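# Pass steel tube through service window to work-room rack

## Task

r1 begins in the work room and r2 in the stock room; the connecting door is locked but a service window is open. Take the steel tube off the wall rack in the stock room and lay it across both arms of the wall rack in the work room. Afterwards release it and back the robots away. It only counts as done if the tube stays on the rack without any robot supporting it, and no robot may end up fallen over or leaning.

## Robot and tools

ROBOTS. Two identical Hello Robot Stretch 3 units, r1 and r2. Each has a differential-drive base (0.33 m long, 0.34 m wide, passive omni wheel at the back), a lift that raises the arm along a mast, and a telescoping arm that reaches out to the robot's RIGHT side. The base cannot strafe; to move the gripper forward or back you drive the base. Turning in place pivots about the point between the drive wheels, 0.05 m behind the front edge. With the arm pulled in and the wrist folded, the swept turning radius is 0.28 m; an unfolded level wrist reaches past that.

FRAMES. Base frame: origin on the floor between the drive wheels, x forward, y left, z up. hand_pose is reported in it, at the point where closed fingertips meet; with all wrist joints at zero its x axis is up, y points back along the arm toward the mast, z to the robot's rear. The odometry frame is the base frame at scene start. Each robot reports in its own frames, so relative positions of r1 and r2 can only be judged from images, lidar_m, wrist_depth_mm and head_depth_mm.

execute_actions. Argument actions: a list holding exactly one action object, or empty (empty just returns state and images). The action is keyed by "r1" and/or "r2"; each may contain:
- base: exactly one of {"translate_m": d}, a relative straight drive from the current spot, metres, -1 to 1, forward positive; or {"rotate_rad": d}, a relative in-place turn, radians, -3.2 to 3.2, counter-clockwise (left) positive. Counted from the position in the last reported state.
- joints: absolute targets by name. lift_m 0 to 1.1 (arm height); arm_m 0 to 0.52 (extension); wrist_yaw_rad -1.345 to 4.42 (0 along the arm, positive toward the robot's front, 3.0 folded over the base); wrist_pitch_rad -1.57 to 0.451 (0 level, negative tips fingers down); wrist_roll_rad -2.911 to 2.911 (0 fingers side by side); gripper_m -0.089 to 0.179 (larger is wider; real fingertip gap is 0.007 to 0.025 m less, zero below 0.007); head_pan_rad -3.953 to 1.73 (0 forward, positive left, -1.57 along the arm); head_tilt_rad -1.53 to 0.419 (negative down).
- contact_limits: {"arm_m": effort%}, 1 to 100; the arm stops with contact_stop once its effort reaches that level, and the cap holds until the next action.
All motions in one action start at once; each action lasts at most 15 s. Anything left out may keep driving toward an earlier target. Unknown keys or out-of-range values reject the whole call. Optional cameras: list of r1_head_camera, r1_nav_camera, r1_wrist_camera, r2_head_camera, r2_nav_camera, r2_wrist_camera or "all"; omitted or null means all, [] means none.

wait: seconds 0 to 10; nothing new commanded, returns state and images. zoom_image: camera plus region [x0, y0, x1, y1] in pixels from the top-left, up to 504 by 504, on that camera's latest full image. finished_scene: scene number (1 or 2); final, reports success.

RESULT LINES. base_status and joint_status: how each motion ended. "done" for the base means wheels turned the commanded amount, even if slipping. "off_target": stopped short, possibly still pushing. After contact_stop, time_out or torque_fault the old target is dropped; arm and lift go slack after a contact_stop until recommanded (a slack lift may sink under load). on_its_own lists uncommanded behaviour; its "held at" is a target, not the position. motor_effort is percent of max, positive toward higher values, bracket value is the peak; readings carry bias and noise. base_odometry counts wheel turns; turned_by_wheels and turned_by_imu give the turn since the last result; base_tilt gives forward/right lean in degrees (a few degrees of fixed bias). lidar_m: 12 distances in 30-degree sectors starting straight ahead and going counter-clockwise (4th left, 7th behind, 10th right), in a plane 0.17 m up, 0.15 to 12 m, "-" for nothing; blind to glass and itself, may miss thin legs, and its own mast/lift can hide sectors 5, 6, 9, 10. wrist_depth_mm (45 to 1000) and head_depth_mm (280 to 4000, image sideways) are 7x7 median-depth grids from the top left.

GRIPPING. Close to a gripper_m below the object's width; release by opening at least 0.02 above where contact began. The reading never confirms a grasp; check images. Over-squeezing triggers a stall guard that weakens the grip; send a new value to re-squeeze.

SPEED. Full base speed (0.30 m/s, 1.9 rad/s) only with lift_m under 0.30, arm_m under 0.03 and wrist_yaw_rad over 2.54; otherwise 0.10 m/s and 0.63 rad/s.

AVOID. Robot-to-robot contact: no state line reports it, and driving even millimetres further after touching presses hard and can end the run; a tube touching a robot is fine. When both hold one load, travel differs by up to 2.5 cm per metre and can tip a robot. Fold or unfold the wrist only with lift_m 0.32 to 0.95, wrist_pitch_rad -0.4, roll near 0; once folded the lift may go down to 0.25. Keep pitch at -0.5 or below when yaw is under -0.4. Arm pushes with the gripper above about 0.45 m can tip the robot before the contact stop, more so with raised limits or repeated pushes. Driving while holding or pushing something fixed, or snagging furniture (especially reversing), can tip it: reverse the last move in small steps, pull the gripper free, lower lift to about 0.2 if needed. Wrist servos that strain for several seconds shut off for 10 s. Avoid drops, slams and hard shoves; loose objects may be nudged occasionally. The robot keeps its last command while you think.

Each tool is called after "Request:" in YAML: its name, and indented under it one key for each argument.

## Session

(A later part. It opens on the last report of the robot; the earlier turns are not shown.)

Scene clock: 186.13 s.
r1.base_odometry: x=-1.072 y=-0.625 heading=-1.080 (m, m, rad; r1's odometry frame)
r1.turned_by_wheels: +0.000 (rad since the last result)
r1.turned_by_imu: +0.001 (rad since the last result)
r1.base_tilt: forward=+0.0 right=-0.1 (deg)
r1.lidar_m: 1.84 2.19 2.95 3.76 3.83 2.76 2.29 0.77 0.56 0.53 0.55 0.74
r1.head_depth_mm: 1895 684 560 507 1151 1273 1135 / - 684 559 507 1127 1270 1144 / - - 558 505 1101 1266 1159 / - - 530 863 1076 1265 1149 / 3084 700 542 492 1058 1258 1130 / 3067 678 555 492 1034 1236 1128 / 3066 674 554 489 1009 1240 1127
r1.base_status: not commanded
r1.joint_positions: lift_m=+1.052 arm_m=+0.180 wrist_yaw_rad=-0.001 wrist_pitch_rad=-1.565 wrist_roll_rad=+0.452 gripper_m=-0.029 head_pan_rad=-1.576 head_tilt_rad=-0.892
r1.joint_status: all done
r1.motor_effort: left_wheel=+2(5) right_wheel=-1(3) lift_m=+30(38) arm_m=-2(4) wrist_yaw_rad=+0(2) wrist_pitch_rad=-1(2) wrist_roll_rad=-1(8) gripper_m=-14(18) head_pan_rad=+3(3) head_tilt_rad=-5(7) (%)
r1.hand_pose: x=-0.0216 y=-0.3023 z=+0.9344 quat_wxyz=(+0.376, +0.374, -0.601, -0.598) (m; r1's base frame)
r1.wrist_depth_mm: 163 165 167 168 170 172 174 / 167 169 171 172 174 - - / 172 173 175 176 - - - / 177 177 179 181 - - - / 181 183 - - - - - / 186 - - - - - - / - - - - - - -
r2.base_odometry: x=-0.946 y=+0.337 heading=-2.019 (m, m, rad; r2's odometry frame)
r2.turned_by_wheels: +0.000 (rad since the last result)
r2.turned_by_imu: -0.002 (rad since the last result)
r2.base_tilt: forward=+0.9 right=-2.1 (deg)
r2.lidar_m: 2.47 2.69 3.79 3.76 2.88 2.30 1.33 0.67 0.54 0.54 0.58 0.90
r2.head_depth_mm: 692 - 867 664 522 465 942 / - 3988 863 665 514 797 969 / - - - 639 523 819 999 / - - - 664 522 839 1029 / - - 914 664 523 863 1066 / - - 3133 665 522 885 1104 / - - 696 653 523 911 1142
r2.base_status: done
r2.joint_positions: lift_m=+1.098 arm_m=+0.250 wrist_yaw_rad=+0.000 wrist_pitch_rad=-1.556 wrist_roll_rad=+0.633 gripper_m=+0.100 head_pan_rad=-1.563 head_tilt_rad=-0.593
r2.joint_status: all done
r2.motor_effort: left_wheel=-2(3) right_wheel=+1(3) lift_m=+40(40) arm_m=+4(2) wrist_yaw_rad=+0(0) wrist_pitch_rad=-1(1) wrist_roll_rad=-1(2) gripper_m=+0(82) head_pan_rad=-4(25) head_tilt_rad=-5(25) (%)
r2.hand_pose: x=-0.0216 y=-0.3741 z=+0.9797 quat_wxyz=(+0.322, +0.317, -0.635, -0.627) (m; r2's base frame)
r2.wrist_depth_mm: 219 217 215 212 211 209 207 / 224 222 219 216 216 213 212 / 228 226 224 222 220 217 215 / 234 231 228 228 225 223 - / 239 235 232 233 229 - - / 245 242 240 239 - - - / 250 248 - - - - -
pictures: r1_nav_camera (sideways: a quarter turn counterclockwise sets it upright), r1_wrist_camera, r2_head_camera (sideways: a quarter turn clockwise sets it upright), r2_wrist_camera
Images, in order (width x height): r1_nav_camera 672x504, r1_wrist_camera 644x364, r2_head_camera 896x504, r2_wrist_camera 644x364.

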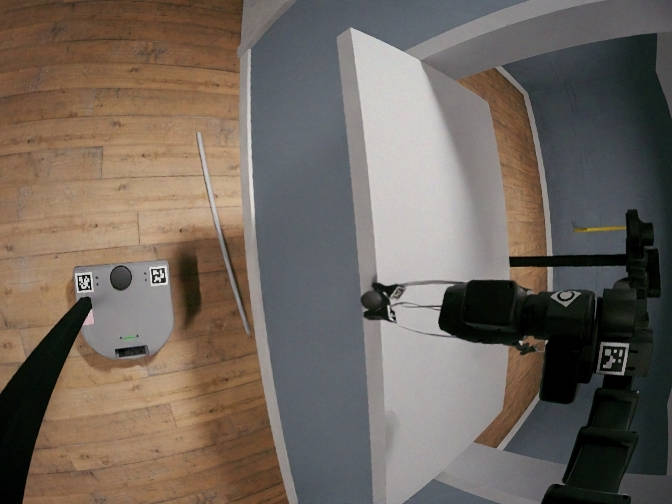

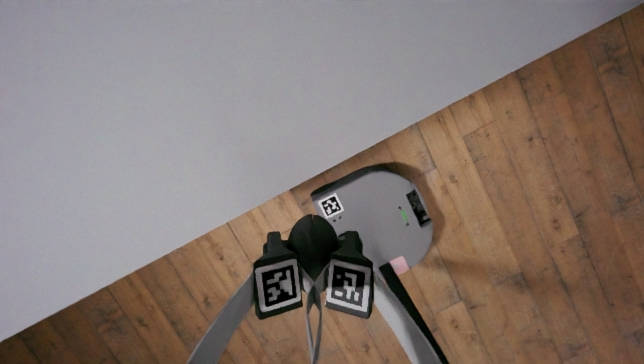

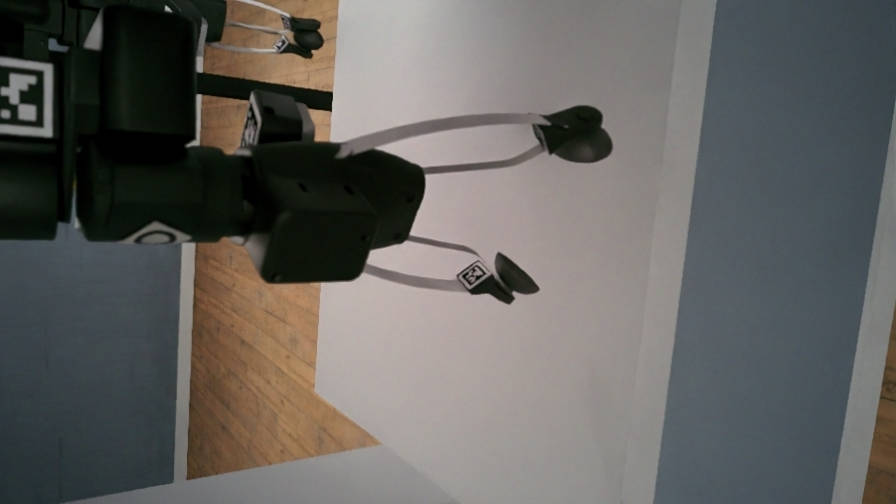

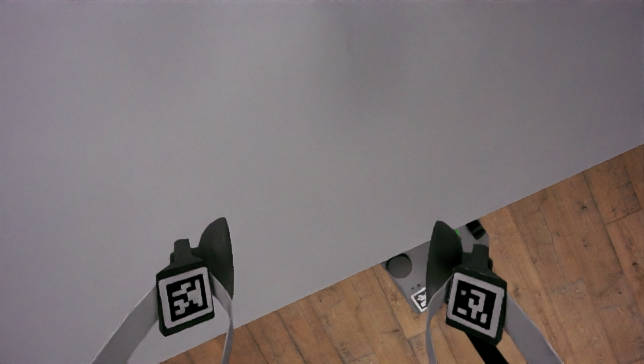

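Request:
execute_actions:
  actions:
    - {"r1":{"joints":{"arm_m":0.11,"wrist_roll_rad":1.38,"gripper_m":0.09,"head_tilt_rad":-1.25}},"r2":{"joints":{"arm_m":0.1}}}
  cameras: ["r1_head_camera"]

Request:
execute_actions:
  actions:
    - {"r1":{"base":{"translate_m":0.2},"joints":{"lift_m":0.3}},"r2":{"joints":{"arm_m":0.0}}}
  cameras: ["r1_head_camera","r1_wrist_camera"]

Scene clock: 194.23 s.
r1.base_odometry: x=-1.072 y=-0.625 heading=-1.080 (m, m, rad; r1's odometry frame)
r1.turned_by_wheels: +0.000 (rad since the last result)
r1.turned_by_imu: +0.001 (rad since the last result)
r1.base_tilt: forward=+0.0 right=+0.0 (deg)
r1.lidar_m: 1.83 2.20 2.95 3.77 3.81 2.75 2.29 0.77 0.55 0.53 0.55 0.74
r1.head_depth_mm: 463 463 1078 1363 1288 1203 1140 / 463 456 1062 1354 1281 1206 1140 / 466 460 1039 1350 1294 - - / - - 1011 1341 1287 - 1124 / - 446 998 1329 1267 1195 1131 / 465 445 982 1328 1266 1190 1124 / 464 442 962 1315 1260 1188 1122
r1.base_status: not commanded
r1.joint_positions: lift_m=+1.052 arm_m=+0.110 wrist_yaw_rad=-0.001 wrist_pitch_rad=-1.565 wrist_roll_rad=+1.373 gripper_m=+0.090 head_pan_rad=-1.576 head_tilt_rad=-1.235
r1.joint_status: all done
r1.motor_effort: left_wheel=+1(2) right_wheel=-1(1) lift_m=+31(31) arm_m=-4(4) wrist_yaw_rad=+1(0) wrist_pitch_rad=-1(1) wrist_roll_rad=+3(3) gripper_m=+0(98) head_pan_rad=+2(3) head_tilt_rad=-9(36) (%)
r1.hand_pose: x=-0.0215 y=-0.2323 z=+0.9344 quat_wxyz=(+0.070, +0.069, -0.705, -0.702) (m; r1's base frame)
r1.wrist_depth_mm: 164 167 909 - - - - / 169 170 995 - - - - / 172 176 - - - - - / 177 179 - - - - - / 181 185 - - - - - / 187 188 - - - - - / 190 230 - - - - -
r2.base_odometry: x=-0.946 y=+0.337 heading=-2.019 (m, m, rad; r2's odometry frame)
r2.turned_by_wheels: +0.000 (rad since the last result)
r2.turned_by_imu: -0.001 (rad since the last result)
r2.base_tilt: forward=+0.9 right=-2.1 (deg)
r2.lidar_m: 2.47 2.69 3.82 3.77 2.88 2.31 1.33 0.67 0.54 0.54 0.59 0.90
r2.head_depth_mm: - - - 637 523 465 950 / - - - - - 799 1031 / - - - - - 820 1000 / - - 3142 - 478 851 1030 / - - 912 663 522 871 1068 / - - 3148 665 523 890 1106 / - - 698 653 523 915 1136
r2.base_status: not commanded
r2.joint_positions: lift_m=+1.098 arm_m=+0.100 wrist_yaw_rad=+0.000 wrist_pitch_rad=-1.556 wrist_roll_rad=+0.632 gripper_m=+0.100 head_pan_rad=-1.563 head_tilt_rad=-0.593
r2.joint_status: all done
r2.motor_effort: left_wheel=-2(2) right_wheel=+1(1) lift_m=+40(40) arm_m=-3(3) wrist_yaw_rad=+0(0) wrist_pitch_rad=-1(1) wrist_roll_rad=-1(1) gripper_m=+0(0) head_pan_rad=-4(4) head_tilt_rad=-4(4) (%)
r2.hand_pose: x=-0.0216 y=-0.2247 z=+0.9797 quat_wxyz=(+0.322, +0.317, -0.635, -0.627) (m; r2's base frame)
r2.wrist_depth_mm: 220 218 215 214 - - - / 224 223 221 - - - - / 228 228 - - - - - / 245 - - - - - - / - - - - - - - / - - - - - - - / - - - - - - -
pictures: r1_head_camera (sideways: a quarter turn clockwise sets it upright)
Images, in order (width x height): r1_head_camera 896x504.

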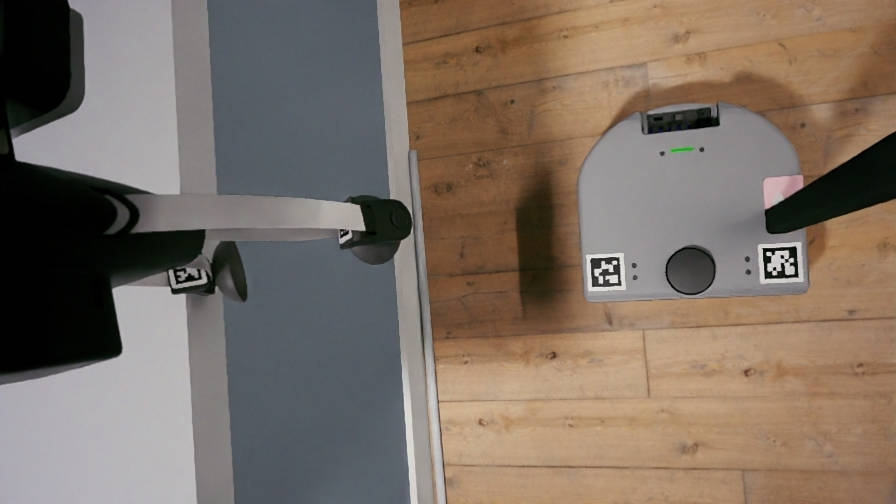

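Scene clock: 201.90 s.
r1.base_odometry: x=-0.977 y=-0.801 heading=-1.080 (m, m, rad; r1's odometry frame)
r1.turned_by_wheels: +0.000 (rad since the last result)
r1.turned_by_imu: +0.001 (rad since the last result)
r1.base_tilt: forward=-0.1 right=+0.0 (deg)
r1.lidar_m: 1.89 1.98 2.67 3.76 3.90 2.96 2.27 0.77 0.55 0.53 0.55 0.73
r1.head_depth_mm: 475 457 1067 1356 1288 1220 1135 / 473 452 1048 1352 1285 - - / 471 449 1026 1350 1290 - - / 470 448 1008 1345 1286 - 1122 / 467 446 990 1328 1269 1193 1129 / 465 442 970 1321 1268 1188 1133 / 463 439 952 1316 1260 1189 1123
r1.base_status: done
r1.joint_positions: lift_m=+0.300 arm_m=+0.110 wrist_yaw_rad=-0.001 wrist_pitch_rad=-1.565 wrist_roll_rad=+1.373 gripper_m=+0.090 head_pan_rad=-1.576 head_tilt_rad=-1.235
r1.joint_status: all done
r1.motor_effort: left_wheel=+1(8) right_wheel=-2(2) lift_m=+22(26) arm_m=-4(4) wrist_yaw_rad=+2(1) wrist_pitch_rad=-1(1) wrist_roll_rad=+3(3) gripper_m=+0(0) head_pan_rad=+3(2) head_tilt_rad=-9(9) (%)
r1.hand_pose: x=-0.0215 y=-0.2323 z=+0.1827 quat_wxyz=(+0.070, +0.069, -0.705, -0.702) (m; r1's base frame)
r1.wrist_depth_mm: 299 316 318 318 322 - - / 304 321 323 328 328 - - / 315 330 335 337 - - - / 325 337 340 345 - - - / 339 348 348 352 - - - / 341 353 365 367 - - - / 358 366 369 372 378 - -
r2.base_odometry: x=-0.946 y=+0.337 heading=-2.019 (m, m, rad; r2's odometry frame)
r2.turned_by_wheels: +0.000 (rad since the last result)
r2.turned_by_imu: -0.002 (rad since the last result)
r2.base_tilt: forward=+0.9 right=-2.1 (deg)
r2.lidar_m: 2.46 2.69 3.79 3.77 2.88 2.31 1.33 0.67 0.54 0.54 0.59 0.90
r2.head_depth_mm: - - - - - - - / - - - - - - - / - - - - - - - / - - 3142 666 522 479 - / - - 912 664 521 860 1027 / - - 3129 664 522 884 1099 / - - 694 652 521 912 1139
r2.base_status: not commanded
r2.joint_positions: lift_m=+1.098 arm_m=+0.001 wrist_yaw_rad=+0.000 wrist_pitch_rad=-1.557 wrist_roll_rad=+0.632 gripper_m=+0.100 head_pan_rad=-1.563 head_tilt_rad=-0.593
r2.joint_status: all done
r2.motor_effort: left_wheel=-1(2) right_wheel=+1(1) lift_m=+40(39) arm_m=-3(6) wrist_yaw_rad=+1(0) wrist_pitch_rad=-1(1) wrist_roll_rad=-1(1) gripper_m=+0(0) head_pan_rad=-4(4) head_tilt_rad=-5(4) (%)
r2.hand_pose: x=-0.0216 y=-0.1256 z=+0.9797 quat_wxyz=(+0.322, +0.317, -0.635, -0.627) (m; r2's base frame)
r2.wrist_depth_mm: 243 669 864 - - - - / 701 898 - - - - - / 965 - - - - - - / - - - - - - - / - - - - - - - / - - - - - - - / - - - - - - -
pictures: r1_head_camera (sideways: a quarter turn clockwise sets it upright), r1_wrist_camera
Images, in order (width x height): r1_head_camera 896x504, r1_wrist_camera 644x364.

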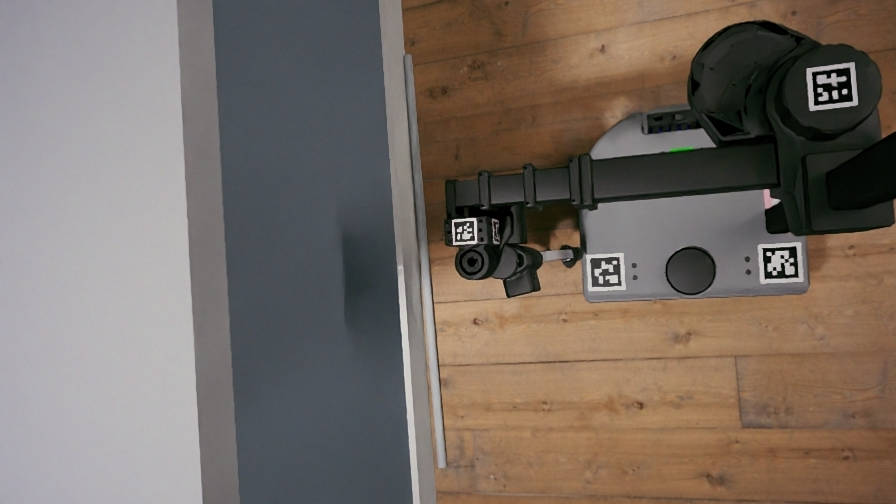

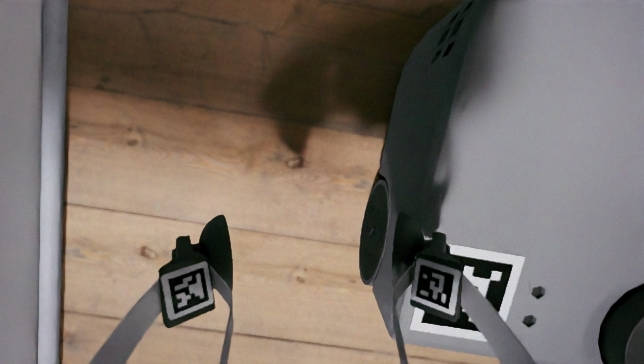

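Request:
execute_actions:
  actions: []
  cameras: ["r1_head_camera","r1_wrist_camera","r1_nav_camera"]

Scene clock: 215.30 s.
r1.base_odometry: x=-0.977 y=-0.801 heading=-1.080 (m, m, rad; r1's odometry frame)
r1.turned_by_wheels: +0.000 (rad since the last result)
r1.turned_by_imu: +0.000 (rad since the last result)
r1.base_tilt: forward=+0.0 right=+0.1 (deg)
r1.lidar_m: 1.89 1.98 2.67 3.75 3.90 2.97 2.26 0.76 0.55 0.53 0.54 0.73
r1.head_depth_mm: 475 456 1070 1363 1283 1220 1136 / 473 452 1051 1351 1284 - - / 471 449 1028 1352 1288 - - / 469 448 1009 1340 1285 - 1120 / 467 446 991 1328 1270 1192 1126 / 465 442 973 1325 1266 1198 1125 / 463 439 952 1316 1265 1188 1126
r1.base_status: done
r1.joint_positions: lift_m=+0.300 arm_m=+0.110 wrist_yaw_rad=-0.001 wrist_pitch_rad=-1.565 wrist_roll_rad=+1.373 gripper_m=+0.090 head_pan_rad=-1.576 head_tilt_rad=-1.235
r1.joint_status: all done
r1.motor_effort: left_wheel=+1(8) right_wheel=-1(2) lift_m=+22(26) arm_m=-4(4) wrist_yaw_rad=+0(1) wrist_pitch_rad=-1(1) wrist_roll_rad=+3(3) gripper_m=+1(0) head_pan_rad=+3(2) head_tilt_rad=-9(9) (%)
r1.hand_pose: x=-0.0215 y=-0.2323 z=+0.1827 quat_wxyz=(+0.070, +0.069, -0.705, -0.702) (m; r1's base frame)
r1.wrist_depth_mm: 298 313 317 320 323 - - / 306 324 327 326 331 - - / 315 330 332 337 - - - / 324 338 339 344 - - - / 332 347 350 355 - - - / 342 360 360 364 - - - / 355 367 369 375 382 - -
r2.base_odometry: x=-0.946 y=+0.337 heading=-2.019 (m, m, rad; r2's odometry frame)
r2.turned_by_wheels: +0.000 (rad since the last result)
r2.turned_by_imu: -0.001 (rad since the last result)
r2.base_tilt: forward=+0.9 right=-2.0 (deg)
r2.lidar_m: 2.46 2.68 3.81 3.77 2.88 2.30 1.33 0.67 0.54 0.54 0.58 0.90
r2.head_depth_mm: - - - - - - - / - - - - - - - / - - - - - - - / - - 3110 665 523 479 - / - - 911 664 522 860 1028 / - - 3126 666 522 884 1106 / - - 695 653 522 915 1139
r2.base_status: not commanded
r2.joint_positions: lift_m=+1.098 arm_m=+0.001 wrist_yaw_rad=+0.000 wrist_pitch_rad=-1.557 wrist_roll_rad=+0.632 gripper_m=+0.100 head_pan_rad=-1.563 head_tilt_rad=-0.593
r2.joint_status: all done
r2.motor_effort: left_wheel=-2(2) right_wheel=+1(1) lift_m=+40(39) arm_m=-4(6) wrist_yaw_rad=+0(0) wrist_pitch_rad=-1(1) wrist_roll_rad=-1(1) gripper_m=+0(0) head_pan_rad=-4(4) head_tilt_rad=-4(4) (%)
r2.hand_pose: x=-0.0216 y=-0.1256 z=+0.9797 quat_wxyz=(+0.322, +0.317, -0.635, -0.627) (m; r2's base frame)
r2.wrist_depth_mm: 244 663 871 - - - - / 711 908 - - - - - / 979 - - - - - - / - - - - - - - / - - - - - - - / - - - - - - - / - - - - - - -
pictures: r1_head_camera (sideways: a quarter turn clockwise sets it upright), r1_nav_camera (sideways: a quarter turn counterclockwise sets it upright), r1_wrist_camera
Images, in order (width x height): r1_head_camera 896x504, r1_nav_camera 672x504, r1_wrist_camera 644x364.

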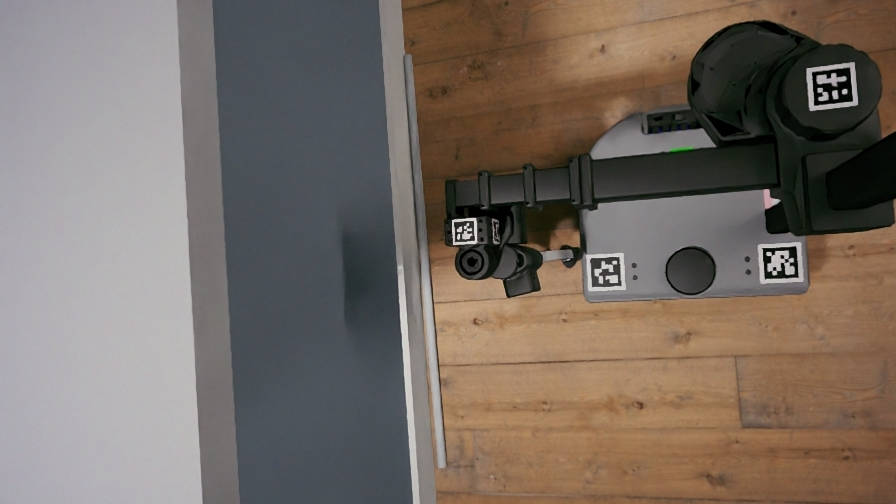

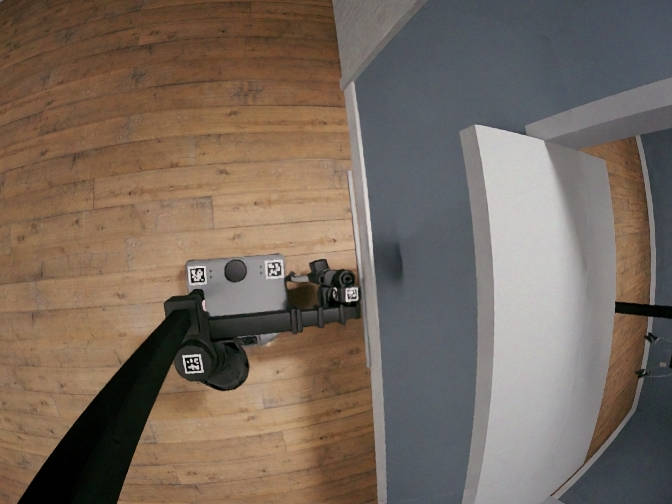

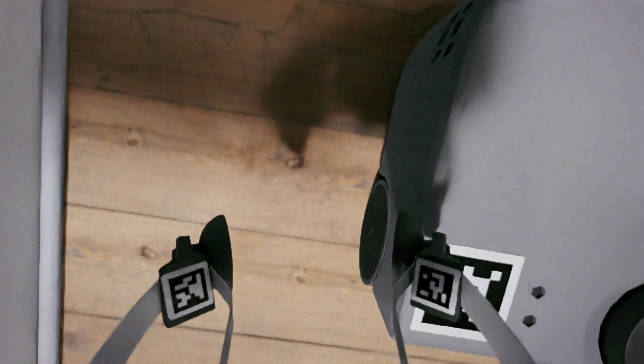

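Request:
execute_actions:
  actions:
    - {"r1":{"joints":{"wrist_pitch_rad":-1.2,"wrist_roll_rad":1.55,"gripper_m":0.07,"arm_m":0.2,"lift_m":0.2}}}
  cameras: ["r1_head_camera","r1_wrist_camera"]

Scene clock: 225.33 s.
r1.base_odometry: x=-0.977 y=-0.801 heading=-1.080 (m, m, rad; r1's odometry frame)
r1.turned_by_wheels: +0.000 (rad since the last result)
r1.turned_by_imu: +0.001 (rad since the last result)
r1.base_tilt: forward=-0.1 right=+0.0 (deg)
r1.lidar_m: 1.88 1.98 2.67 3.76 3.89 2.96 2.26 0.77 0.55 0.53 0.54 0.73
r1.head_depth_mm: 475 456 1068 1359 1285 1211 1145 / 472 452 1049 1351 1284 - 1122 / 471 450 1030 1355 1300 - - / 468 448 1006 1320 1291 - 1118 / 467 446 991 1325 1267 1194 1126 / 465 442 969 1327 1263 1194 1127 / 463 438 956 1316 1262 1187 1121
r1.base_status: not commanded
r1.joint_positions: lift_m=+0.200 arm_m=+0.200 wrist_yaw_rad=-0.001 wrist_pitch_rad=-1.206 wrist_roll_rad=+1.545 gripper_m=+0.070 head_pan_rad=-1.576 head_tilt_rad=-1.235
r1.joint_status: all done
r1.motor_effort: left_wheel=+2(2) right_wheel=-1(1) lift_m=+22(23) arm_m=+3(4) wrist_yaw_rad=+1(1) wrist_pitch_rad=+3(6) wrist_roll_rad=+2(3) gripper_m=-1(85) head_pan_rad=+2(2) head_tilt_rad=-9(9) (%)
r1.hand_pose: x=-0.0216 y=-0.4133 z=+0.0910 quat_wxyz=(+0.011, +0.007, -0.823, -0.567) (m; r1's base frame)
r1.wrist_depth_mm: 155 184 242 236 217 200 185 / 156 187 246 243 223 205 190 / 157 191 253 251 229 210 193 / 158 197 258 255 233 213 195 / 159 199 263 262 233 218 201 / 159 196 284 270 - 223 204 / 161 193 277 277 251 226 210
r2.base_odometry: x=-0.946 y=+0.337 heading=-2.019 (m, m, rad; r2's odometry frame)
r2.turned_by_wheels: +0.000 (rad since the last result)
r2.turned_by_imu: -0.001 (rad since the last result)
r2.base_tilt: forward=+1.0 right=-2.1 (deg)
r2.lidar_m: 2.46 2.69 3.80 3.75 2.88 2.30 1.33 0.67 0.54 0.54 0.58 0.90
r2.head_depth_mm: - - - - - - - / - - - - - - - / - - - - - - - / - - 3148 666 523 479 - / - - 915 665 523 863 1033 / - - 3148 664 523 887 1105 / - - 695 653 521 911 1140
r2.base_status: not commanded
r2.joint_positions: lift_m=+1.098 arm_m=+0.001 wrist_yaw_rad=+0.000 wrist_pitch_rad=-1.557 wrist_roll_rad=+0.632 gripper_m=+0.100 head_pan_rad=-1.563 head_tilt_rad=-0.593
r2.joint_status: not commanded
r2.motor_effort: left_wheel=-2(2) right_wheel=+0(1) lift_m=+39(39) arm_m=-3(4) wrist_yaw_rad=+0(0) wrist_pitch_rad=-1(1) wrist_roll_rad=-1(1) gripper_m=+1(0) head_pan_rad=-4(4) head_tilt_rad=-4(4) (%)
r2.hand_pose: x=-0.0216 y=-0.1256 z=+0.9797 quat_wxyz=(+0.322, +0.317, -0.635, -0.627) (m; r2's base frame)
r2.wrist_depth_mm: 244 675 866 - - - - / 711 894 - - - - - / 953 - - - - - - / - - - - - - - / - - - - - - - / - - - - - - - / - - - - - - -
pictures: r1_head_camera (sideways: a quarter turn clockwise sets it upright), r1_wrist_camera
Images, in order (width x height): r1_head_camera 896x504, r1_wrist_camera 644x364.

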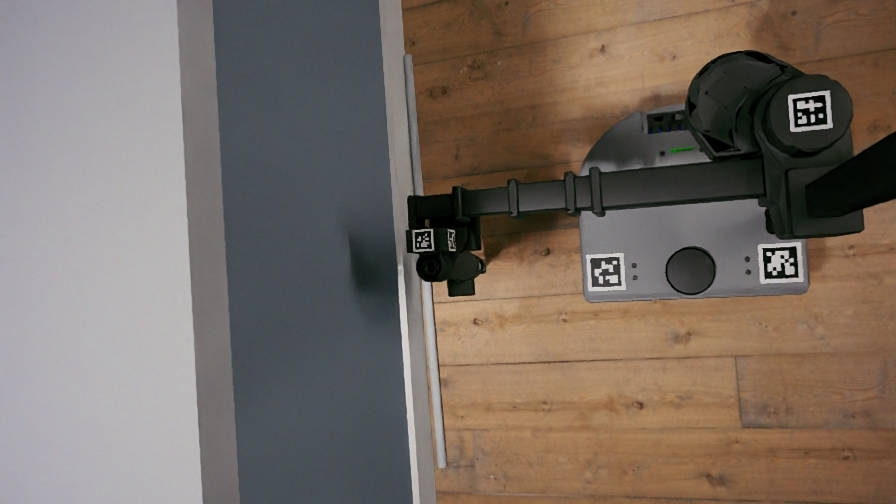

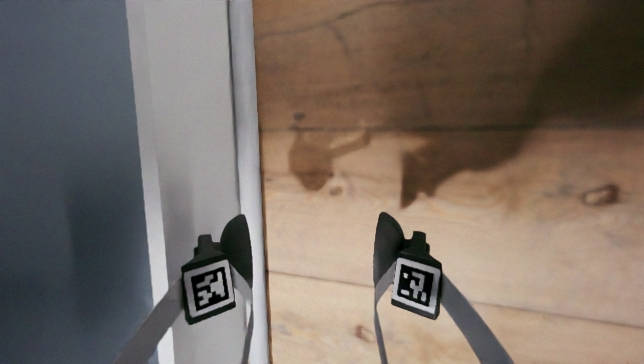

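Request:
execute_actions:
  actions:
    - {"r1":{"joints":{"wrist_pitch_rad":-0.9,"wrist_roll_rad":0.0,"gripper_m":0.05,"arm_m":0.16,"lift_m":0.2}}}
  cameras: []

Request:
execute_actions:
  actions:
    - {"r1":{"joints":{"arm_m":0.19,"lift_m":0.135}}}
  cameras: ["r1_wrist_camera"]

Scene clock: 236.27 s.
r1.base_odometry: x=-0.977 y=-0.801 heading=-1.080 (m, m, rad; r1's odometry frame)
r1.turned_by_wheels: +0.000 (rad since the last result)
r1.turned_by_imu: +0.001 (rad since the last result)
r1.base_tilt: forward=+0.0 right=+0.0 (deg)
r1.lidar_m: 1.88 1.99 2.67 3.77 3.90 2.97 2.27 0.76 0.55 0.53 0.54 0.73
r1.head_depth_mm: 474 456 1068 1355 1286 1207 1139 / 473 451 1049 1353 1283 - 1122 / 471 450 1027 1352 1290 - - / 469 448 1008 1325 1289 - 1122 / 467 446 990 1325 1273 1190 1129 / 465 442 971 1320 1267 1194 1125 / 464 438 954 1316 1258 1190 1124
r1.base_status: not commanded
r1.joint_positions: lift_m=+0.200 arm_m=+0.160 wrist_yaw_rad=-0.001 wrist_pitch_rad=-0.916 wrist_roll_rad=+0.007 gripper_m=+0.050 head_pan_rad=-1.576 head_tilt_rad=-1.235
r1.joint_status: all done
r1.motor_effort: left_wheel=+1(2) right_wheel=-1(1) lift_m=+22(23) arm_m=-4(5) wrist_yaw_rad=+0(1) wrist_pitch_rad=+7(8) wrist_roll_rad=-3(4) gripper_m=+0(87) head_pan_rad=+3(2) head_tilt_rad=-9(9) (%)
r1.hand_pose: x=-0.0217 y=-0.4423 z=+0.1212 quat_wxyz=(+0.632, +0.311, -0.636, -0.314) (m; r1's base frame)
r1.wrist_depth_mm: 140 142 144 147 150 153 155 / 167 168 171 175 178 183 188 / 202 205 211 216 222 229 234 / 230 238 247 255 266 274 284 / 280 284 284 289 290 295 295 / 272 272 - 270 281 277 279 / 253 252 254 256 254 261 260
r2.base_odometry: x=-0.946 y=+0.337 heading=-2.019 (m, m, rad; r2's odometry frame)
r2.turned_by_wheels: +0.000 (rad since the last result)
r2.turned_by_imu: -0.001 (rad since the last result)
r2.base_tilt: forward=+0.9 right=-2.2 (deg)
r2.lidar_m: 2.46 2.69 3.78 3.77 2.88 2.30 1.33 0.67 0.54 0.54 0.59 0.90
r2.head_depth_mm: - - - - - - - / - - - - - - - / - - - - - - - / - - 3172 663 522 479 - / - - 910 664 522 856 1026 / - - 3165 666 522 885 1104 / - - 696 654 523 915 1139
r2.base_status: not commanded
r2.joint_positions: lift_m=+1.098 arm_m=+0.001 wrist_yaw_rad=+0.000 wrist_pitch_rad=-1.557 wrist_roll_rad=+0.632 gripper_m=+0.100 head_pan_rad=-1.563 head_tilt_rad=-0.593
r2.joint_status: not commanded
r2.motor_effort: left_wheel=-2(2) right_wheel=+1(1) lift_m=+39(40) arm_m=-4(3) wrist_yaw_rad=+0(0) wrist_pitch_rad=-1(1) wrist_roll_rad=-1(1) gripper_m=+0(0) head_pan_rad=-3(4) head_tilt_rad=-5(5) (%)
r2.hand_pose: x=-0.0216 y=-0.1256 z=+0.9797 quat_wxyz=(+0.322, +0.317, -0.635, -0.627) (m; r2's base frame)
r2.wrist_depth_mm: 245 666 870 - - - - / 714 910 - - - - - / 949 - - - - - - / - - - - - - - / - - - - - - - / - - - - - - - / - - - - - - -
pictures: none
No camera images: the call's "cameras" was empty. Leave "cameras" out to get every camera's image.

Scene clock: 237.70 s.
r1.base_odometry: x=-0.977 y=-0.801 heading=-1.080 (m, m, rad; r1's odometry frame)
r1.turned_by_wheels: +0.000 (rad since the last result)
r1.turned_by_imu: +0.000 (rad since the last result)
r1.base_tilt: forward=+0.0 right=+0.1 (deg)
r1.lidar_m: 1.89 1.98 2.67 3.76 3.88 2.95 2.26 0.76 0.55 0.53 0.54 0.74
r1.head_depth_mm: 475 456 1067 1352 1287 1212 1140 / 473 452 1047 1354 1283 - 1126 / 471 450 1027 1348 1299 - - / 469 449 1006 1322 1292 - 1126 / 467 446 991 1328 1269 1198 1133 / 465 442 969 1326 1261 1194 1127 / 464 438 953 1315 1260 1187 1129
r1.base_status: not commanded
r1.joint_positions: lift_m=+0.135 arm_m=+0.190 wrist_yaw_rad=-0.001 wrist_pitch_rad=-0.914 wrist_roll_rad=+0.007 gripper_m=+0.050 head_pan_rad=-1.576 head_tilt_rad=-1.235
r1.joint_status: all done
r1.motor_effort: left_wheel=+1(1) right_wheel=-1(1) lift_m=+21(22) arm_m=+3(4) wrist_yaw_rad=+1(1) wrist_pitch_rad=+7(7) wrist_roll_rad=-3(3) gripper_m=+0(0) head_pan_rad=+3(3) head_tilt_rad=-9(9) (%)
r1.hand_pose: x=-0.0217 y=-0.4720 z=+0.0564 quat_wxyz=(+0.632, +0.311, -0.636, -0.314) (m; r1's base frame)
r1.wrist_depth_mm: 109 110 112 114 116 118 120 / 129 131 133 136 138 142 146 / 155 156 157 161 164 165 167 / 176 180 185 191 199 206 214 / 209 212 218 222 218 224 224 / 209 210 - 212 216 213 215 / 195 194 196 196 198 199 200
r2.base_odometry: x=-0.946 y=+0.337 heading=-2.019 (m, m, rad; r2's odometry frame)
r2.turned_by_wheels: +0.000 (rad since the last result)
r2.turned_by_imu: +0.000 (rad since the last result)
r2.base_tilt: forward=+0.9 right=-2.1 (deg)
r2.lidar_m: 2.46 2.69 3.83 3.77 2.87 2.31 1.33 0.67 0.54 0.54 0.59 0.90
r2.head_depth_mm: - - - - - - - / - - - - - - - / - - - - - - - / - - 3136 664 523 479 - / - - 913 663 522 862 1027 / - - 3132 665 522 885 1103 / - - 697 654 521 914 1138
r2.base_status: not commanded
r2.joint_positions: lift_m=+1.098 arm_m=+0.001 wrist_yaw_rad=+0.000 wrist_pitch_rad=-1.557 wrist_roll_rad=+0.632 gripper_m=+0.100 head_pan_rad=-1.563 head_tilt_rad=-0.593
r2.joint_status: not commanded
r2.motor_effort: left_wheel=-1(2) right_wheel=+1(1) lift_m=+39(40) arm_m=-3(3) wrist_yaw_rad=+0(0) wrist_pitch_rad=-1(1) wrist_roll_rad=-1(1) gripper_m=+0(0) head_pan_rad=-4(4) head_tilt_rad=-4(4) (%)
r2.hand_pose: x=-0.0216 y=-0.1256 z=+0.9797 quat_wxyz=(+0.322, +0.317, -0.635, -0.627) (m; r2's base frame)
r2.wrist_depth_mm: 244 667 884 - - - - / 697 920 - - - - - / 958 - - - - - - / - - - - - - - / - - - - - - - / - - - - - - - / - - - - - - -
pictures: r1_wrist_camera
Images, in order (width x height): r1_wrist_camera 644x364.

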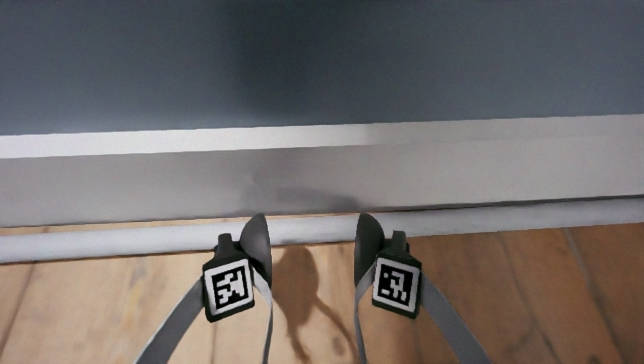

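Extend gently until contact with skirting.

Request:
execute_actions:
  actions:
    - {"r1":{"joints":{"arm_m":0.225},"contact_limits":{"arm_m":9}}}
  cameras: ["r1_wrist_camera"]

Scene clock: 240.23 s.
r1.base_odometry: x=-0.977 y=-0.801 heading=-1.080 (m, m, rad; r1's odometry frame)
r1.turned_by_wheels: +0.000 (rad since the last result)
r1.turned_by_imu: +0.000 (rad since the last result)
r1.base_tilt: forward=-0.1 right=+0.0 (deg)
r1.lidar_m: 1.88 1.98 2.67 3.76 3.90 2.95 2.27 0.77 0.55 0.53 0.54 0.73
r1.head_depth_mm: 475 456 1070 1363 1281 1210 1141 / 472 452 1050 1348 1282 - 1129 / 471 450 1026 1348 1297 - - / 469 449 1007 1320 1287 - 1122 / 467 446 991 1322 1269 1190 1130 / 466 442 974 1323 1265 1194 1129 / 464 439 954 1316 1262 1191 1125
r1.base_status: not commanded
r1.joint_positions: lift_m=+0.135 arm_m=+0.220 wrist_yaw_rad=+0.002 wrist_pitch_rad=-0.938 wrist_roll_rad=+0.003 gripper_m=+0.050 head_pan_rad=-1.576 head_tilt_rad=-1.235
r1.joint_status: arm_m contact_stop (moved +0.030 of +0.035)
r1.on_its_own: arm_m is slack since a contact_stop, until your next command for it (your +0.225 is given up)
r1.motor_effort: left_wheel=+2(2) right_wheel=-1(1) lift_m=+22(22) arm_m=+0(9) wrist_yaw_rad=-1(2) wrist_pitch_rad=+17(20) wrist_roll_rad=-2(3) gripper_m=-1(1) head_pan_rad=+3(3) head_tilt_rad=-8(9) (%)
r1.contact_limits: arm_m 9 (drawing in: default 28, maximum 45; extending or still: default 37, maximum 61)
r1.hand_pose: x=-0.0213 y=-0.4969 z=+0.0532 quat_wxyz=(+0.630, +0.320, -0.631, -0.320) (m; r1's base frame)
r1.wrist_depth_mm: - 82 83 84 85 87 89 / 98 97 99 101 102 105 107 / 118 120 123 126 129 131 135 / 142 143 144 147 150 151 153 / 181 187 180 201 200 204 207 / 197 195 - 204 208 209 213 / 194 194 193 195 196 197 198
r2.base_odometry: x=-0.946 y=+0.337 heading=-2.019 (m, m, rad; r2's odometry frame)
r2.turned_by_wheels: +0.000 (rad since the last result)
r2.turned_by_imu: -0.001 (rad since the last result)
r2.base_tilt: forward=+0.9 right=-2.1 (deg)
r2.lidar_m: 2.47 2.69 3.79 3.75 2.88 2.31 1.33 0.67 0.54 0.53 0.59 0.90
r2.head_depth_mm: - - - - - - - / - - - - - - - / - - - - - - - / - - 3161 663 522 479 - / - - 912 664 522 861 1030 / - - 3155 664 522 888 1101 / - - 696 654 522 912 1137
r2.base_status: not commanded
r2.joint_positions: lift_m=+1.098 arm_m=+0.001 wrist_yaw_rad=+0.000 wrist_pitch_rad=-1.557 wrist_roll_rad=+0.632 gripper_m=+0.100 head_pan_rad=-1.563 head_tilt_rad=-0.593
r2.joint_status: not commanded
r2.motor_effort: left_wheel=-2(2) right_wheel=+1(1) lift_m=+40(40) arm_m=-4(4) wrist_yaw_rad=+0(0) wrist_pitch_rad=-1(1) wrist_roll_rad=-1(1) gripper_m=+0(0) head_pan_rad=-4(4) head_tilt_rad=-4(4) (%)
r2.hand_pose: x=-0.0216 y=-0.1256 z=+0.9797 quat_wxyz=(+0.322, +0.317, -0.635, -0.627) (m; r2's base frame)
r2.wrist_depth_mm: 243 670 872 - - - - / 710 914 - - - - - / 999 - - - - - - / - - - - - - - / - - - - - - - / - - - - - - - / - - - - - - -
pictures: r1_wrist_camera
Images, in order (width x height): r1_wrist_camera 644x364.

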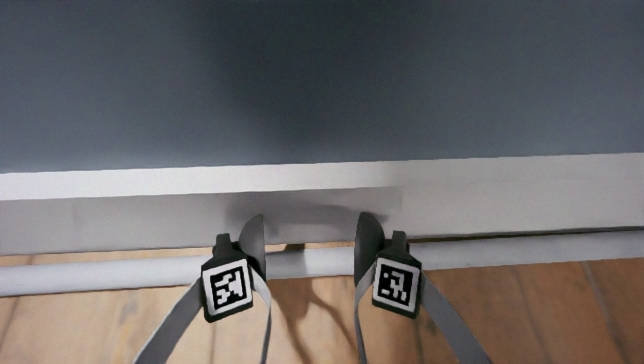

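Request:
execute_actions:
  actions:
    - {"r1":{"joints":{"arm_m":0.214,"lift_m":0.112}}}
  cameras: ["r1_wrist_camera"]

Scene clock: 242.87 s.
r1.base_odometry: x=-0.977 y=-0.801 heading=-1.080 (m, m, rad; r1's odometry frame)
r1.turned_by_wheels: +0.000 (rad since the last result)
r1.turned_by_imu: +0.000 (rad since the last result)
r1.base_tilt: forward=+0.0 right=+0.1 (deg)
r1.lidar_m: 1.89 1.98 2.67 3.76 3.90 2.96 2.27 0.77 0.55 0.53 0.54 0.73
r1.head_depth_mm: 475 456 1069 1359 1288 1210 1141 / 472 452 1052 1355 1282 - 1131 / 471 450 1030 1352 1302 - - / 469 448 1009 1319 1293 - 1119 / 467 446 989 1331 1271 1195 1134 / 465 443 973 1323 1267 1193 1129 / 464 439 954 1318 1261 1190 1122
r1.base_status: not commanded
r1.joint_positions: lift_m=+0.114 arm_m=+0.214 wrist_yaw_rad=+0.002 wrist_pitch_rad=-0.914 wrist_roll_rad=+0.003 gripper_m=+0.050 head_pan_rad=-1.576 head_tilt_rad=-1.235
r1.joint_status: lift_m contact_stop (moved -0.022 of -0.023); the others done
r1.on_its_own: lift_m is slack since a contact_stop, until your next command for it
r1.motor_effort: left_wheel=+1(2) right_wheel=-1(2) lift_m=+31(32) arm_m=+1(4) wrist_yaw_rad=-1(2) wrist_pitch_rad=+6(16) wrist_roll_rad=-1(2) gripper_m=-2(2) head_pan_rad=+2(3) head_tilt_rad=-9(9) (%)
r1.hand_pose: x=-0.0213 y=-0.4963 z=+0.0348 quat_wxyz=(+0.634, +0.312, -0.635, -0.312) (m; r1's base frame)
r1.wrist_depth_mm: 84 85 86 87 89 90 92 / 99 101 102 104 106 108 110 / 121 123 126 128 132 134 134 / 129 132 135 140 144 148 153 / 180 182 181 184 187 188 192 / 180 184 - 188 194 194 194 / 176 176 178 178 179 180 182
r2.base_odometry: x=-0.946 y=+0.337 heading=-2.019 (m, m, rad; r2's odometry frame)
r2.turned_by_wheels: +0.000 (rad since the last result)
r2.turned_by_imu: -0.001 (rad since the last result)
r2.base_tilt: forward=+0.9 right=-2.2 (deg)
r2.lidar_m: 2.46 2.69 3.78 3.76 2.88 2.30 1.33 0.67 0.54 0.54 0.59 0.90
r2.head_depth_mm: - - - - - - - / - - - - - - - / - - - - - - - / - - 3174 665 522 479 - / - - 911 665 524 858 1030 / - - 3114 664 522 889 1108 / - - 696 654 522 910 1141
r2.base_status: not commanded
r2.joint_positions: lift_m=+1.098 arm_m=+0.001 wrist_yaw_rad=+0.000 wrist_pitch_rad=-1.557 wrist_roll_rad=+0.632 gripper_m=+0.100 head_pan_rad=-1.563 head_tilt_rad=-0.593
r2.joint_status: not commanded
r2.motor_effort: left_wheel=-2(2) right_wheel=+1(1) lift_m=+40(39) arm_m=-3(4) wrist_yaw_rad=+0(1) wrist_pitch_rad=-1(1) wrist_roll_rad=-1(1) gripper_m=+0(0) head_pan_rad=-4(4) head_tilt_rad=-5(4) (%)
r2.hand_pose: x=-0.0216 y=-0.1256 z=+0.9797 quat_wxyz=(+0.322, +0.317, -0.635, -0.627) (m; r2's base frame)
r2.wrist_depth_mm: 244 671 863 - - - - / 703 912 - - - - - / 958 - - - - - - / - - - - - - - / - - - - - - - / - - - - - - - / - - - - - - -
pictures: r1_wrist_camera
Images, in order (width x height): r1_wrist_camera 644x364.

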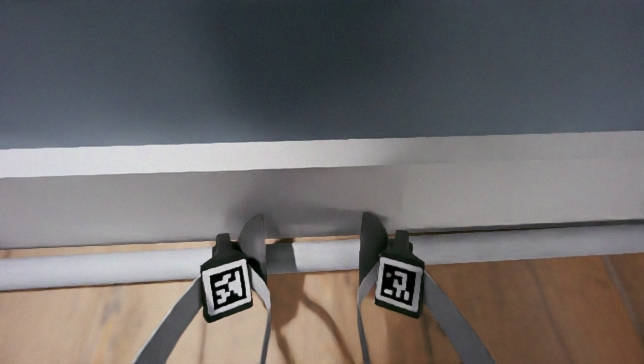

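Use pitch to drag (pushes down and back).

Request:
execute_actions:
  actions:
    - {"r1":{"joints":{"arm_m":0.205,"lift_m":0.114,"wrist_pitch_rad":-0.98}}}
  cameras: ["r1_wrist_camera"]

Scene clock: 244.87 s.
r1.base_odometry: x=-0.977 y=-0.801 heading=-1.080 (m, m, rad; r1's odometry frame)
r1.turned_by_wheels: +0.000 (rad since the last result)
r1.turned_by_imu: +0.000 (rad since the last result)
r1.base_tilt: forward=+0.0 right=+0.1 (deg)
r1.lidar_m: 1.89 1.98 2.67 3.78 3.91 2.96 2.27 0.76 0.55 0.53 0.54 0.73
r1.head_depth_mm: 475 456 1069 1360 1284 1209 1143 / 473 452 1052 1358 1279 - 1127 / 470 450 1029 1351 1292 - - / 469 448 1009 1320 1288 - 1125 / 467 447 990 1320 1269 1195 1131 / 466 443 974 1328 1262 1193 1125 / 463 438 953 1311 1268 1184 1122
r1.base_status: not commanded
r1.joint_positions: lift_m=+0.114 arm_m=+0.205 wrist_yaw_rad=+0.002 wrist_pitch_rad=-0.933 wrist_roll_rad=+0.003 gripper_m=+0.050 head_pan_rad=-1.576 head_tilt_rad=-1.235
r1.joint_status: all done
r1.motor_effort: left_wheel=+1(1) right_wheel=-1(1) lift_m=+31(33) arm_m=-3(4) wrist_yaw_rad=-2(1) wrist_pitch_rad=-19(21) wrist_roll_rad=-2(2) gripper_m=-1(2) head_pan_rad=+3(3) head_tilt_rad=-7(9) (%)
r1.hand_pose: x=-0.0213 y=-0.4833 z=+0.0325 quat_wxyz=(+0.631, +0.318, -0.632, -0.318) (m; r1's base frame)
r1.wrist_depth_mm: 95 96 97 99 101 103 104 / 113 114 116 119 121 123 126 / 129 132 134 135 137 139 142 / 152 155 160 166 170 175 181 / 186 190 199 187 200 192 202 / 185 187 - 190 193 192 193 / 176 175 177 176 178 179 180
r2.base_odometry: x=-0.946 y=+0.337 heading=-2.019 (m, m, rad; r2's odometry frame)
r2.turned_by_wheels: +0.000 (rad since the last result)
r2.turned_by_imu: +0.000 (rad since the last result)
r2.base_tilt: forward=+0.9 right=-2.1 (deg)
r2.lidar_m: 2.46 2.69 3.82 3.76 2.87 2.31 1.33 0.67 0.54 0.54 0.59 0.90
r2.head_depth_mm: - - - - - - - / - - - - - - - / - - - - - - - / - - 3141 663 523 480 - / - - 912 664 522 859 1031 / - - 3149 662 521 886 1106 / - - 697 655 522 915 1139
r2.base_status: not commanded
r2.joint_positions: lift_m=+1.098 arm_m=+0.001 wrist_yaw_rad=+0.000 wrist_pitch_rad=-1.557 wrist_roll_rad=+0.632 gripper_m=+0.100 head_pan_rad=-1.563 head_tilt_rad=-0.593
r2.joint_status: not commanded
r2.motor_effort: left_wheel=-1(2) right_wheel=+1(1) lift_m=+40(39) arm_m=-4(4) wrist_yaw_rad=+0(0) wrist_pitch_rad=-1(1) wrist_roll_rad=-1(1) gripper_m=+0(1) head_pan_rad=-4(4) head_tilt_rad=-4(4) (%)
r2.hand_pose: x=-0.0216 y=-0.1256 z=+0.9797 quat_wxyz=(+0.322, +0.317, -0.635, -0.627) (m; r2's base frame)
r2.wrist_depth_mm: 244 675 880 - - - - / 708 912 - - - - - / 963 - - - - - - / - - - - - - - / - - - - - - - / - - - - - - - / - - - - - - -
pictures: r1_wrist_camera
Images, in order (width x height): r1_wrist_camera 644x364.

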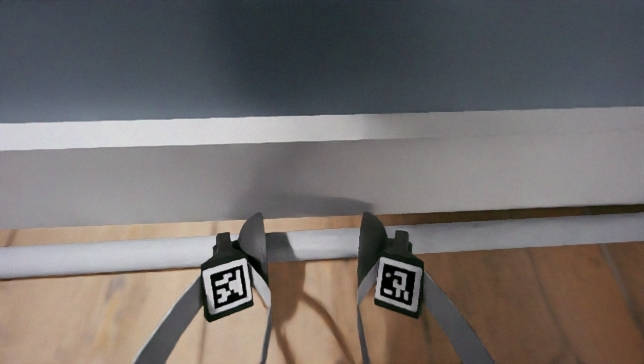

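Working. A bit more, then re-place.

Request:
execute_actions:
  actions:
    - {"r1":{"joints":{"arm_m":0.199}}}
  cameras: []

Request:
execute_actions:
  actions:
    - {"r1":{"joints":{"lift_m":0.145}}}
  cameras: []

Request:
execute_actions:
  actions:
    - {"r1":{"joints":{"arm_m":0.213,"wrist_pitch_rad":-0.9}}}
  cameras: []

Request:
execute_actions:
  actions:
    - {"r1":{"joints":{"lift_m":0.116}}}
  cameras: ["r1_wrist_camera"]

Scene clock: 249.83 s.
r1.base_odometry: x=-0.977 y=-0.801 heading=-1.080 (m, m, rad; r1's odometry frame)
r1.turned_by_wheels: +0.000 (rad since the last result)
r1.turned_by_imu: +0.000 (rad since the last result)
r1.base_tilt: forward=+0.0 right=+0.1 (deg)
r1.lidar_m: 1.89 1.98 2.68 3.76 3.90 2.95 2.27 0.76 0.55 0.53 0.55 0.73
r1.head_depth_mm: 474 456 1068 1353 1289 1210 1141 / 473 453 1051 1353 1282 - 1130 / 471 450 1029 1349 1284 - - / 469 449 1007 1318 1286 - 1124 / 467 446 990 1332 1269 1195 1130 / 465 442 972 1323 1268 1190 1128 / 463 438 954 1323 1262 1188 1124
r1.base_status: not commanded
r1.joint_positions: lift_m=+0.114 arm_m=+0.199 wrist_yaw_rad=+0.002 wrist_pitch_rad=-0.984 wrist_roll_rad=+0.003 gripper_m=+0.050 head_pan_rad=-1.576 head_tilt_rad=-1.235
r1.joint_status: all done
r1.motor_effort: left_wheel=+1(1) right_wheel=-1(1) lift_m=+31(31) arm_m=-4(4) wrist_yaw_rad=-1(1) wrist_pitch_rad=+2(19) wrist_roll_rad=-2(1) gripper_m=+0(2) head_pan_rad=+2(2) head_tilt_rad=-9(10) (%)
r1.hand_pose: x=-0.0213 y=-0.4660 z=+0.0260 quat_wxyz=(+0.623, +0.334, -0.623, -0.334) (m; r1's base frame)
r1.wrist_depth_mm: 109 110 112 114 116 118 120 / 127 128 130 131 133 135 137 / 142 145 148 152 156 160 164 / 190 194 201 204 199 208 201 / 183 182 182 191 189 194 197 / 181 182 - 184 186 186 186 / 171 171 172 173 173 174 176
r2.base_odometry: x=-0.946 y=+0.337 heading=-2.019 (m, m, rad; r2's odometry frame)
r2.turned_by_wheels: +0.000 (rad since the last result)
r2.turned_by_imu: -0.001 (rad since the last result)
r2.base_tilt: forward=+0.9 right=-2.2 (deg)
r2.lidar_m: 2.46 2.69 3.80 3.77 2.88 2.30 1.33 0.67 0.54 0.54 0.59 0.90
r2.head_depth_mm: - - - - - - - / - - - - - - - / - - - - - - - / - - 3136 663 523 479 - / - - 910 664 522 859 1032 / - - 3167 662 523 890 1105 / - - 695 653 521 912 1142
r2.base_status: not commanded
r2.joint_positions: lift_m=+1.098 arm_m=+0.001 wrist_yaw_rad=+0.000 wrist_pitch_rad=-1.557 wrist_roll_rad=+0.632 gripper_m=+0.100 head_pan_rad=-1.563 head_tilt_rad=-0.593
r2.joint_status: not commanded
r2.motor_effort: left_wheel=-1(2) right_wheel=+1(1) lift_m=+40(40) arm_m=-4(3) wrist_yaw_rad=+0(0) wrist_pitch_rad=-1(1) wrist_roll_rad=-1(1) gripper_m=+0(0) head_pan_rad=-4(4) head_tilt_rad=-5(4) (%)
r2.hand_pose: x=-0.0216 y=-0.1256 z=+0.9797 quat_wxyz=(+0.322, +0.317, -0.635, -0.627) (m; r2's base frame)
r2.wrist_depth_mm: 244 667 875 - - - - / 707 907 - - - - - / 956 - - - - - - / - - - - - - - / - - - - - - - / - - - - - - - / - - - - - - -
pictures: none
No camera images: the call's "cameras" was empty. Leave "cameras" out to get every camera's image.

Scene clock: 250.90 s.
r1.base_odometry: x=-0.977 y=-0.801 heading=-1.080 (m, m, rad; r1's odometry frame)
r1.turned_by_wheels: +0.000 (rad since the last result)
r1.turned_by_imu: +0.000 (rad since the last result)
r1.base_tilt: forward=+0.0 right=+0.0 (deg)
r1.lidar_m: 1.89 1.98 2.67 3.76 3.87 2.96 2.27 0.77 0.55 0.53 0.54 0.73
r1.head_depth_mm: 474 456 1069 1354 1280 1208 1143 / 473 452 1051 1355 1285 - 1123 / 470 450 1031 1356 1293 - - / 469 448 1006 1312 1291 - 1120 / 467 446 991 1332 1273 1189 1131 / 465 442 970 1322 1268 1194 1127 / 464 438 954 1313 1262 1189 1122
r1.base_status: not commanded
r1.joint_positions: lift_m=+0.145 arm_m=+0.199 wrist_yaw_rad=+0.002 wrist_pitch_rad=-0.985 wrist_roll_rad=+0.003 gripper_m=+0.050 head_pan_rad=-1.576 head_tilt_rad=-1.235
r1.joint_status: all done
r1.motor_effort: left_wheel=+1(1) right_wheel=-1(1) lift_m=+42(43) arm_m=-4(4) wrist_yaw_rad=-1(1) wrist_pitch_rad=+3(3) wrist_roll_rad=-2(2) gripper_m=+0(0) head_pan_rad=+2(3) head_tilt_rad=-9(9) (%)
r1.hand_pose: x=-0.0213 y=-0.4658 z=+0.0565 quat_wxyz=(+0.623, +0.335, -0.623, -0.335) (m; r1's base frame)
r1.wrist_depth_mm: 109 111 112 114 116 118 121 / 132 133 136 139 142 144 147 / 155 156 158 161 162 167 167 / 190 196 202 209 215 224 232 / 207 220 213 220 222 220 224 / 211 211 - 213 216 214 215 / 198 198 199 200 201 203 203
r2.base_odometry: x=-0.946 y=+0.337 heading=-2.019 (m, m, rad; r2's odometry frame)
r2.turned_by_wheels: +0.000 (rad since the last result)
r2.turned_by_imu: +0.000 (rad since the last result)
r2.base_tilt: forward=+0.9 right=-2.1 (deg)
r2.lidar_m: 2.46 2.69 3.79 3.75 2.87 2.31 1.34 0.67 0.54 0.54 0.58 0.90
r2.head_depth_mm: - - - - - - - / - - - - - - - / - - - - - - - / - - 3137 664 522 480 - / - - 909 664 522 861 1029 / - - 3170 664 522 888 1107 / - - 696 654 523 911 1139
r2.base_status: not commanded
r2.joint_positions: lift_m=+1.098 arm_m=+0.001 wrist_yaw_rad=+0.000 wrist_pitch_rad=-1.557 wrist_roll_rad=+0.632 gripper_m=+0.100 head_pan_rad=-1.563 head_tilt_rad=-0.593
r2.joint_status: not commanded
r2.motor_effort: left_wheel=-2(2) right_wheel=+1(1) lift_m=+39(39) arm_m=-3(3) wrist_yaw_rad=+0(1) wrist_pitch_rad=-1(1) wrist_roll_rad=-1(1) gripper_m=+0(0) head_pan_rad=-3(4) head_tilt_rad=-4(4) (%)
r2.hand_pose: x=-0.0216 y=-0.1256 z=+0.9797 quat_wxyz=(+0.322, +0.317, -0.635, -0.627) (m; r2's base frame)
r2.wrist_depth_mm: 244 669 868 - - - - / 704 906 - - - - - / 952 - - - - - - / - - - - - - - / - - - - - - - / - - - - - - - / - - - - - - -
pictures: none
No camera images: the call's "cameras" was empty. Leave "cameras" out to get every camera's image.

Scene clock: 251.83 s.
r1.base_odometry: x=-0.977 y=-0.801 heading=-1.080 (m, m, rad; r1's odometry frame)
r1.turned_by_wheels: +0.000 (rad since the last result)
r1.turned_by_imu: +0.000 (rad since the last result)
r1.base_tilt: forward=-0.1 right=+0.1 (deg)
r1.lidar_m: 1.88 1.99 2.67 3.78 3.89 2.95 2.27 0.76 0.55 0.53 0.54 0.73
r1.head_depth_mm: 475 455 1072 1358 1283 1207 1142 / 473 453 1048 1358 1279 - 1122 / 471 450 1027 1350 1298 - - / 469 448 1007 1319 1289 - 1118 / 467 446 991 1332 1268 1194 1128 / 465 442 971 1320 1267 1195 1127 / 464 438 953 1319 1256 1192 1124
r1.base_status: not commanded
r1.joint_positions: lift_m=+0.145 arm_m=+0.213 wrist_yaw_rad=+0.002 wrist_pitch_rad=-0.915 wrist_roll_rad=+0.003 gripper_m=+0.050 head_pan_rad=-1.576 head_tilt_rad=-1.235
r1.joint_status: all done
r1.motor_effort: left_wheel=+1(1) right_wheel=-1(1) lift_m=+41(41) arm_m=+3(3) wrist_yaw_rad=-2(2) wrist_pitch_rad=+7(6) wrist_roll_rad=-2(2) gripper_m=+0(1) head_pan_rad=+3(3) head_tilt_rad=-9(8) (%)
r1.hand_pose: x=-0.0213 y=-0.4947 z=+0.0655 quat_wxyz=(+0.634, +0.313, -0.635, -0.313) (m; r1's base frame)
r1.wrist_depth_mm: 85 87 88 89 90 92 93 / 101 102 104 106 108 110 113 / 124 125 128 131 134 137 141 / 151 153 156 159 159 163 166 / 185 191 184 207 210 226 223 / 200 212 - 212 213 215 218 / 203 202 204 206 206 208 209
r2.base_odometry: x=-0.946 y=+0.337 heading=-2.019 (m, m, rad; r2's odometry frame)
r2.turned_by_wheels: +0.000 (rad since the last result)
r2.turned_by_imu: +0.000 (rad since the last result)
r2.base_tilt: forward=+0.9 right=-2.1 (deg)
r2.lidar_m: 2.47 2.69 3.80 3.76 2.88 2.30 1.33 0.67 0.54 0.54 0.58 0.90
r2.head_depth_mm: - - - - - - - / - - - - - - - / - - - - - - - / - - 3164 663 523 479 - / - - 909 664 523 861 1028 / - - 3163 665 523 888 1106 / - - 696 656 523 911 1143
r2.base_status: not commanded
r2.joint_positions: lift_m=+1.098 arm_m=+0.001 wrist_yaw_rad=+0.000 wrist_pitch_rad=-1.557 wrist_roll_rad=+0.632 gripper_m=+0.100 head_pan_rad=-1.563 head_tilt_rad=-0.593
r2.joint_status: not commanded
r2.motor_effort: left_wheel=-2(2) right_wheel=+1(1) lift_m=+39(40) arm_m=-4(4) wrist_yaw_rad=+0(0) wrist_pitch_rad=-1(1) wrist_roll_rad=-1(1) gripper_m=+0(0) head_pan_rad=-4(4) head_tilt_rad=-5(4) (%)
r2.hand_pose: x=-0.0216 y=-0.1256 z=+0.9797 quat_wxyz=(+0.322, +0.317, -0.635, -0.627) (m; r2's base frame)
r2.wrist_depth_mm: 244 665 863 - - - - / 706 891 - - - - - / 978 - - - - - - / - - - - - - - / - - - - - - - / - - - - - - - / - - - - - - -
pictures: none
No camera images: the call's "cameras" was empty. Leave "cameras" out to get every camera's image.

Scene clock: 252.87 s.
r1.base_odometry: x=-0.977 y=-0.801 heading=-1.080 (m, m, rad; r1's odometry frame)
r1.turned_by_wheels: +0.000 (rad since the last result)
r1.turned_by_imu: +0.000 (rad since the last result)
r1.base_tilt: forward=-0.1 right=+0.1 (deg)
r1.lidar_m: 1.89 1.98 2.67 3.76 3.90 2.95 2.26 0.77 0.55 0.53 0.54 0.73
r1.head_depth_mm: 475 456 1067 1357 1285 1206 1143 / 473 452 1047 1355 1281 - 1134 / 471 449 1026 1353 1294 - - / 469 448 1007 1319 1286 - 1124 / 467 446 989 1327 1264 1196 1129 / 464 442 974 1320 1264 1194 1126 / 464 438 955 1322 1264 1190 1121
r1.base_status: not commanded
r1.joint_positions: lift_m=+0.116 arm_m=+0.213 wrist_yaw_rad=+0.002 wrist_pitch_rad=-0.915 wrist_roll_rad=+0.003 gripper_m=+0.050 head_pan_rad=-1.576 head_tilt_rad=-1.235
r1.joint_status: all done
r1.motor_effort: left_wheel=+1(1) right_wheel=-1(1) lift_m=+23(35) arm_m=+3(3) wrist_yaw_rad=-2(1) wrist_pitch_rad=+7(7) wrist_roll_rad=-2(2) gripper_m=+1(0) head_pan_rad=+2(2) head_tilt_rad=-9(9) (%)
r1.hand_pose: x=-0.0213 y=-0.4949 z=+0.0374 quat_wxyz=(+0.634, +0.313, -0.635, -0.312) (m; r1's base frame)
r1.wrist_depth_mm: 85 86 87 89 90 92 93 / 101 102 104 106 108 110 112 / 123 125 128 131 134 136 137 / 132 135 139 142 147 152 157 / 184 190 183 202 197 207 209 / 177 178 - 182 183 189 193 / 177 179 180 180 180 183 183
r2.base_odometry: x=-0.946 y=+0.337 heading=-2.019 (m, m, rad; r2's odometry frame)
r2.turned_by_wheels: +0.000 (rad since the last result)
r2.turned_by_imu: +0.000 (rad since the last result)
r2.base_tilt: forward=+0.9 right=-2.1 (deg)
r2.lidar_m: 2.47 2.68 3.80 3.77 2.88 2.31 1.33 0.67 0.54 0.54 0.59 0.90
r2.head_depth_mm: - - - - - - - / - - - - - - - / - - - - - - - / - - 3126 663 523 479 - / - - 911 665 523 862 1033 / - - 3156 662 522 885 1107 / - - 694 653 523 915 1139
r2.base_status: not commanded
r2.joint_positions: lift_m=+1.098 arm_m=+0.001 wrist_yaw_rad=+0.000 wrist_pitch_rad=-1.557 wrist_roll_rad=+0.632 gripper_m=+0.100 head_pan_rad=-1.563 head_tilt_rad=-0.593
r2.joint_status: not commanded
r2.motor_effort: left_wheel=-2(2) right_wheel=+1(1) lift_m=+40(40) arm_m=-3(3) wrist_yaw_rad=+0(0) wrist_pitch_rad=-1(1) wrist_roll_rad=-1(1) gripper_m=+0(0) head_pan_rad=-4(4) head_tilt_rad=-4(4) (%)
r2.hand_pose: x=-0.0216 y=-0.1256 z=+0.9797 quat_wxyz=(+0.322, +0.317, -0.635, -0.627) (m; r2's base frame)
r2.wrist_depth_mm: 244 668 865 - - - - / 715 895 - - - - - / 942 - - - - - - / - - - - - - - / - - - - - - - / - - - - - - - / - - - - - - -
pictures: r1_wrist_camera
Images, in order (width x height): r1_wrist_camera 644x364.

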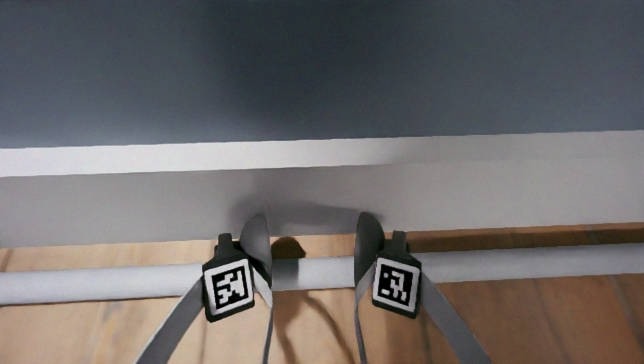

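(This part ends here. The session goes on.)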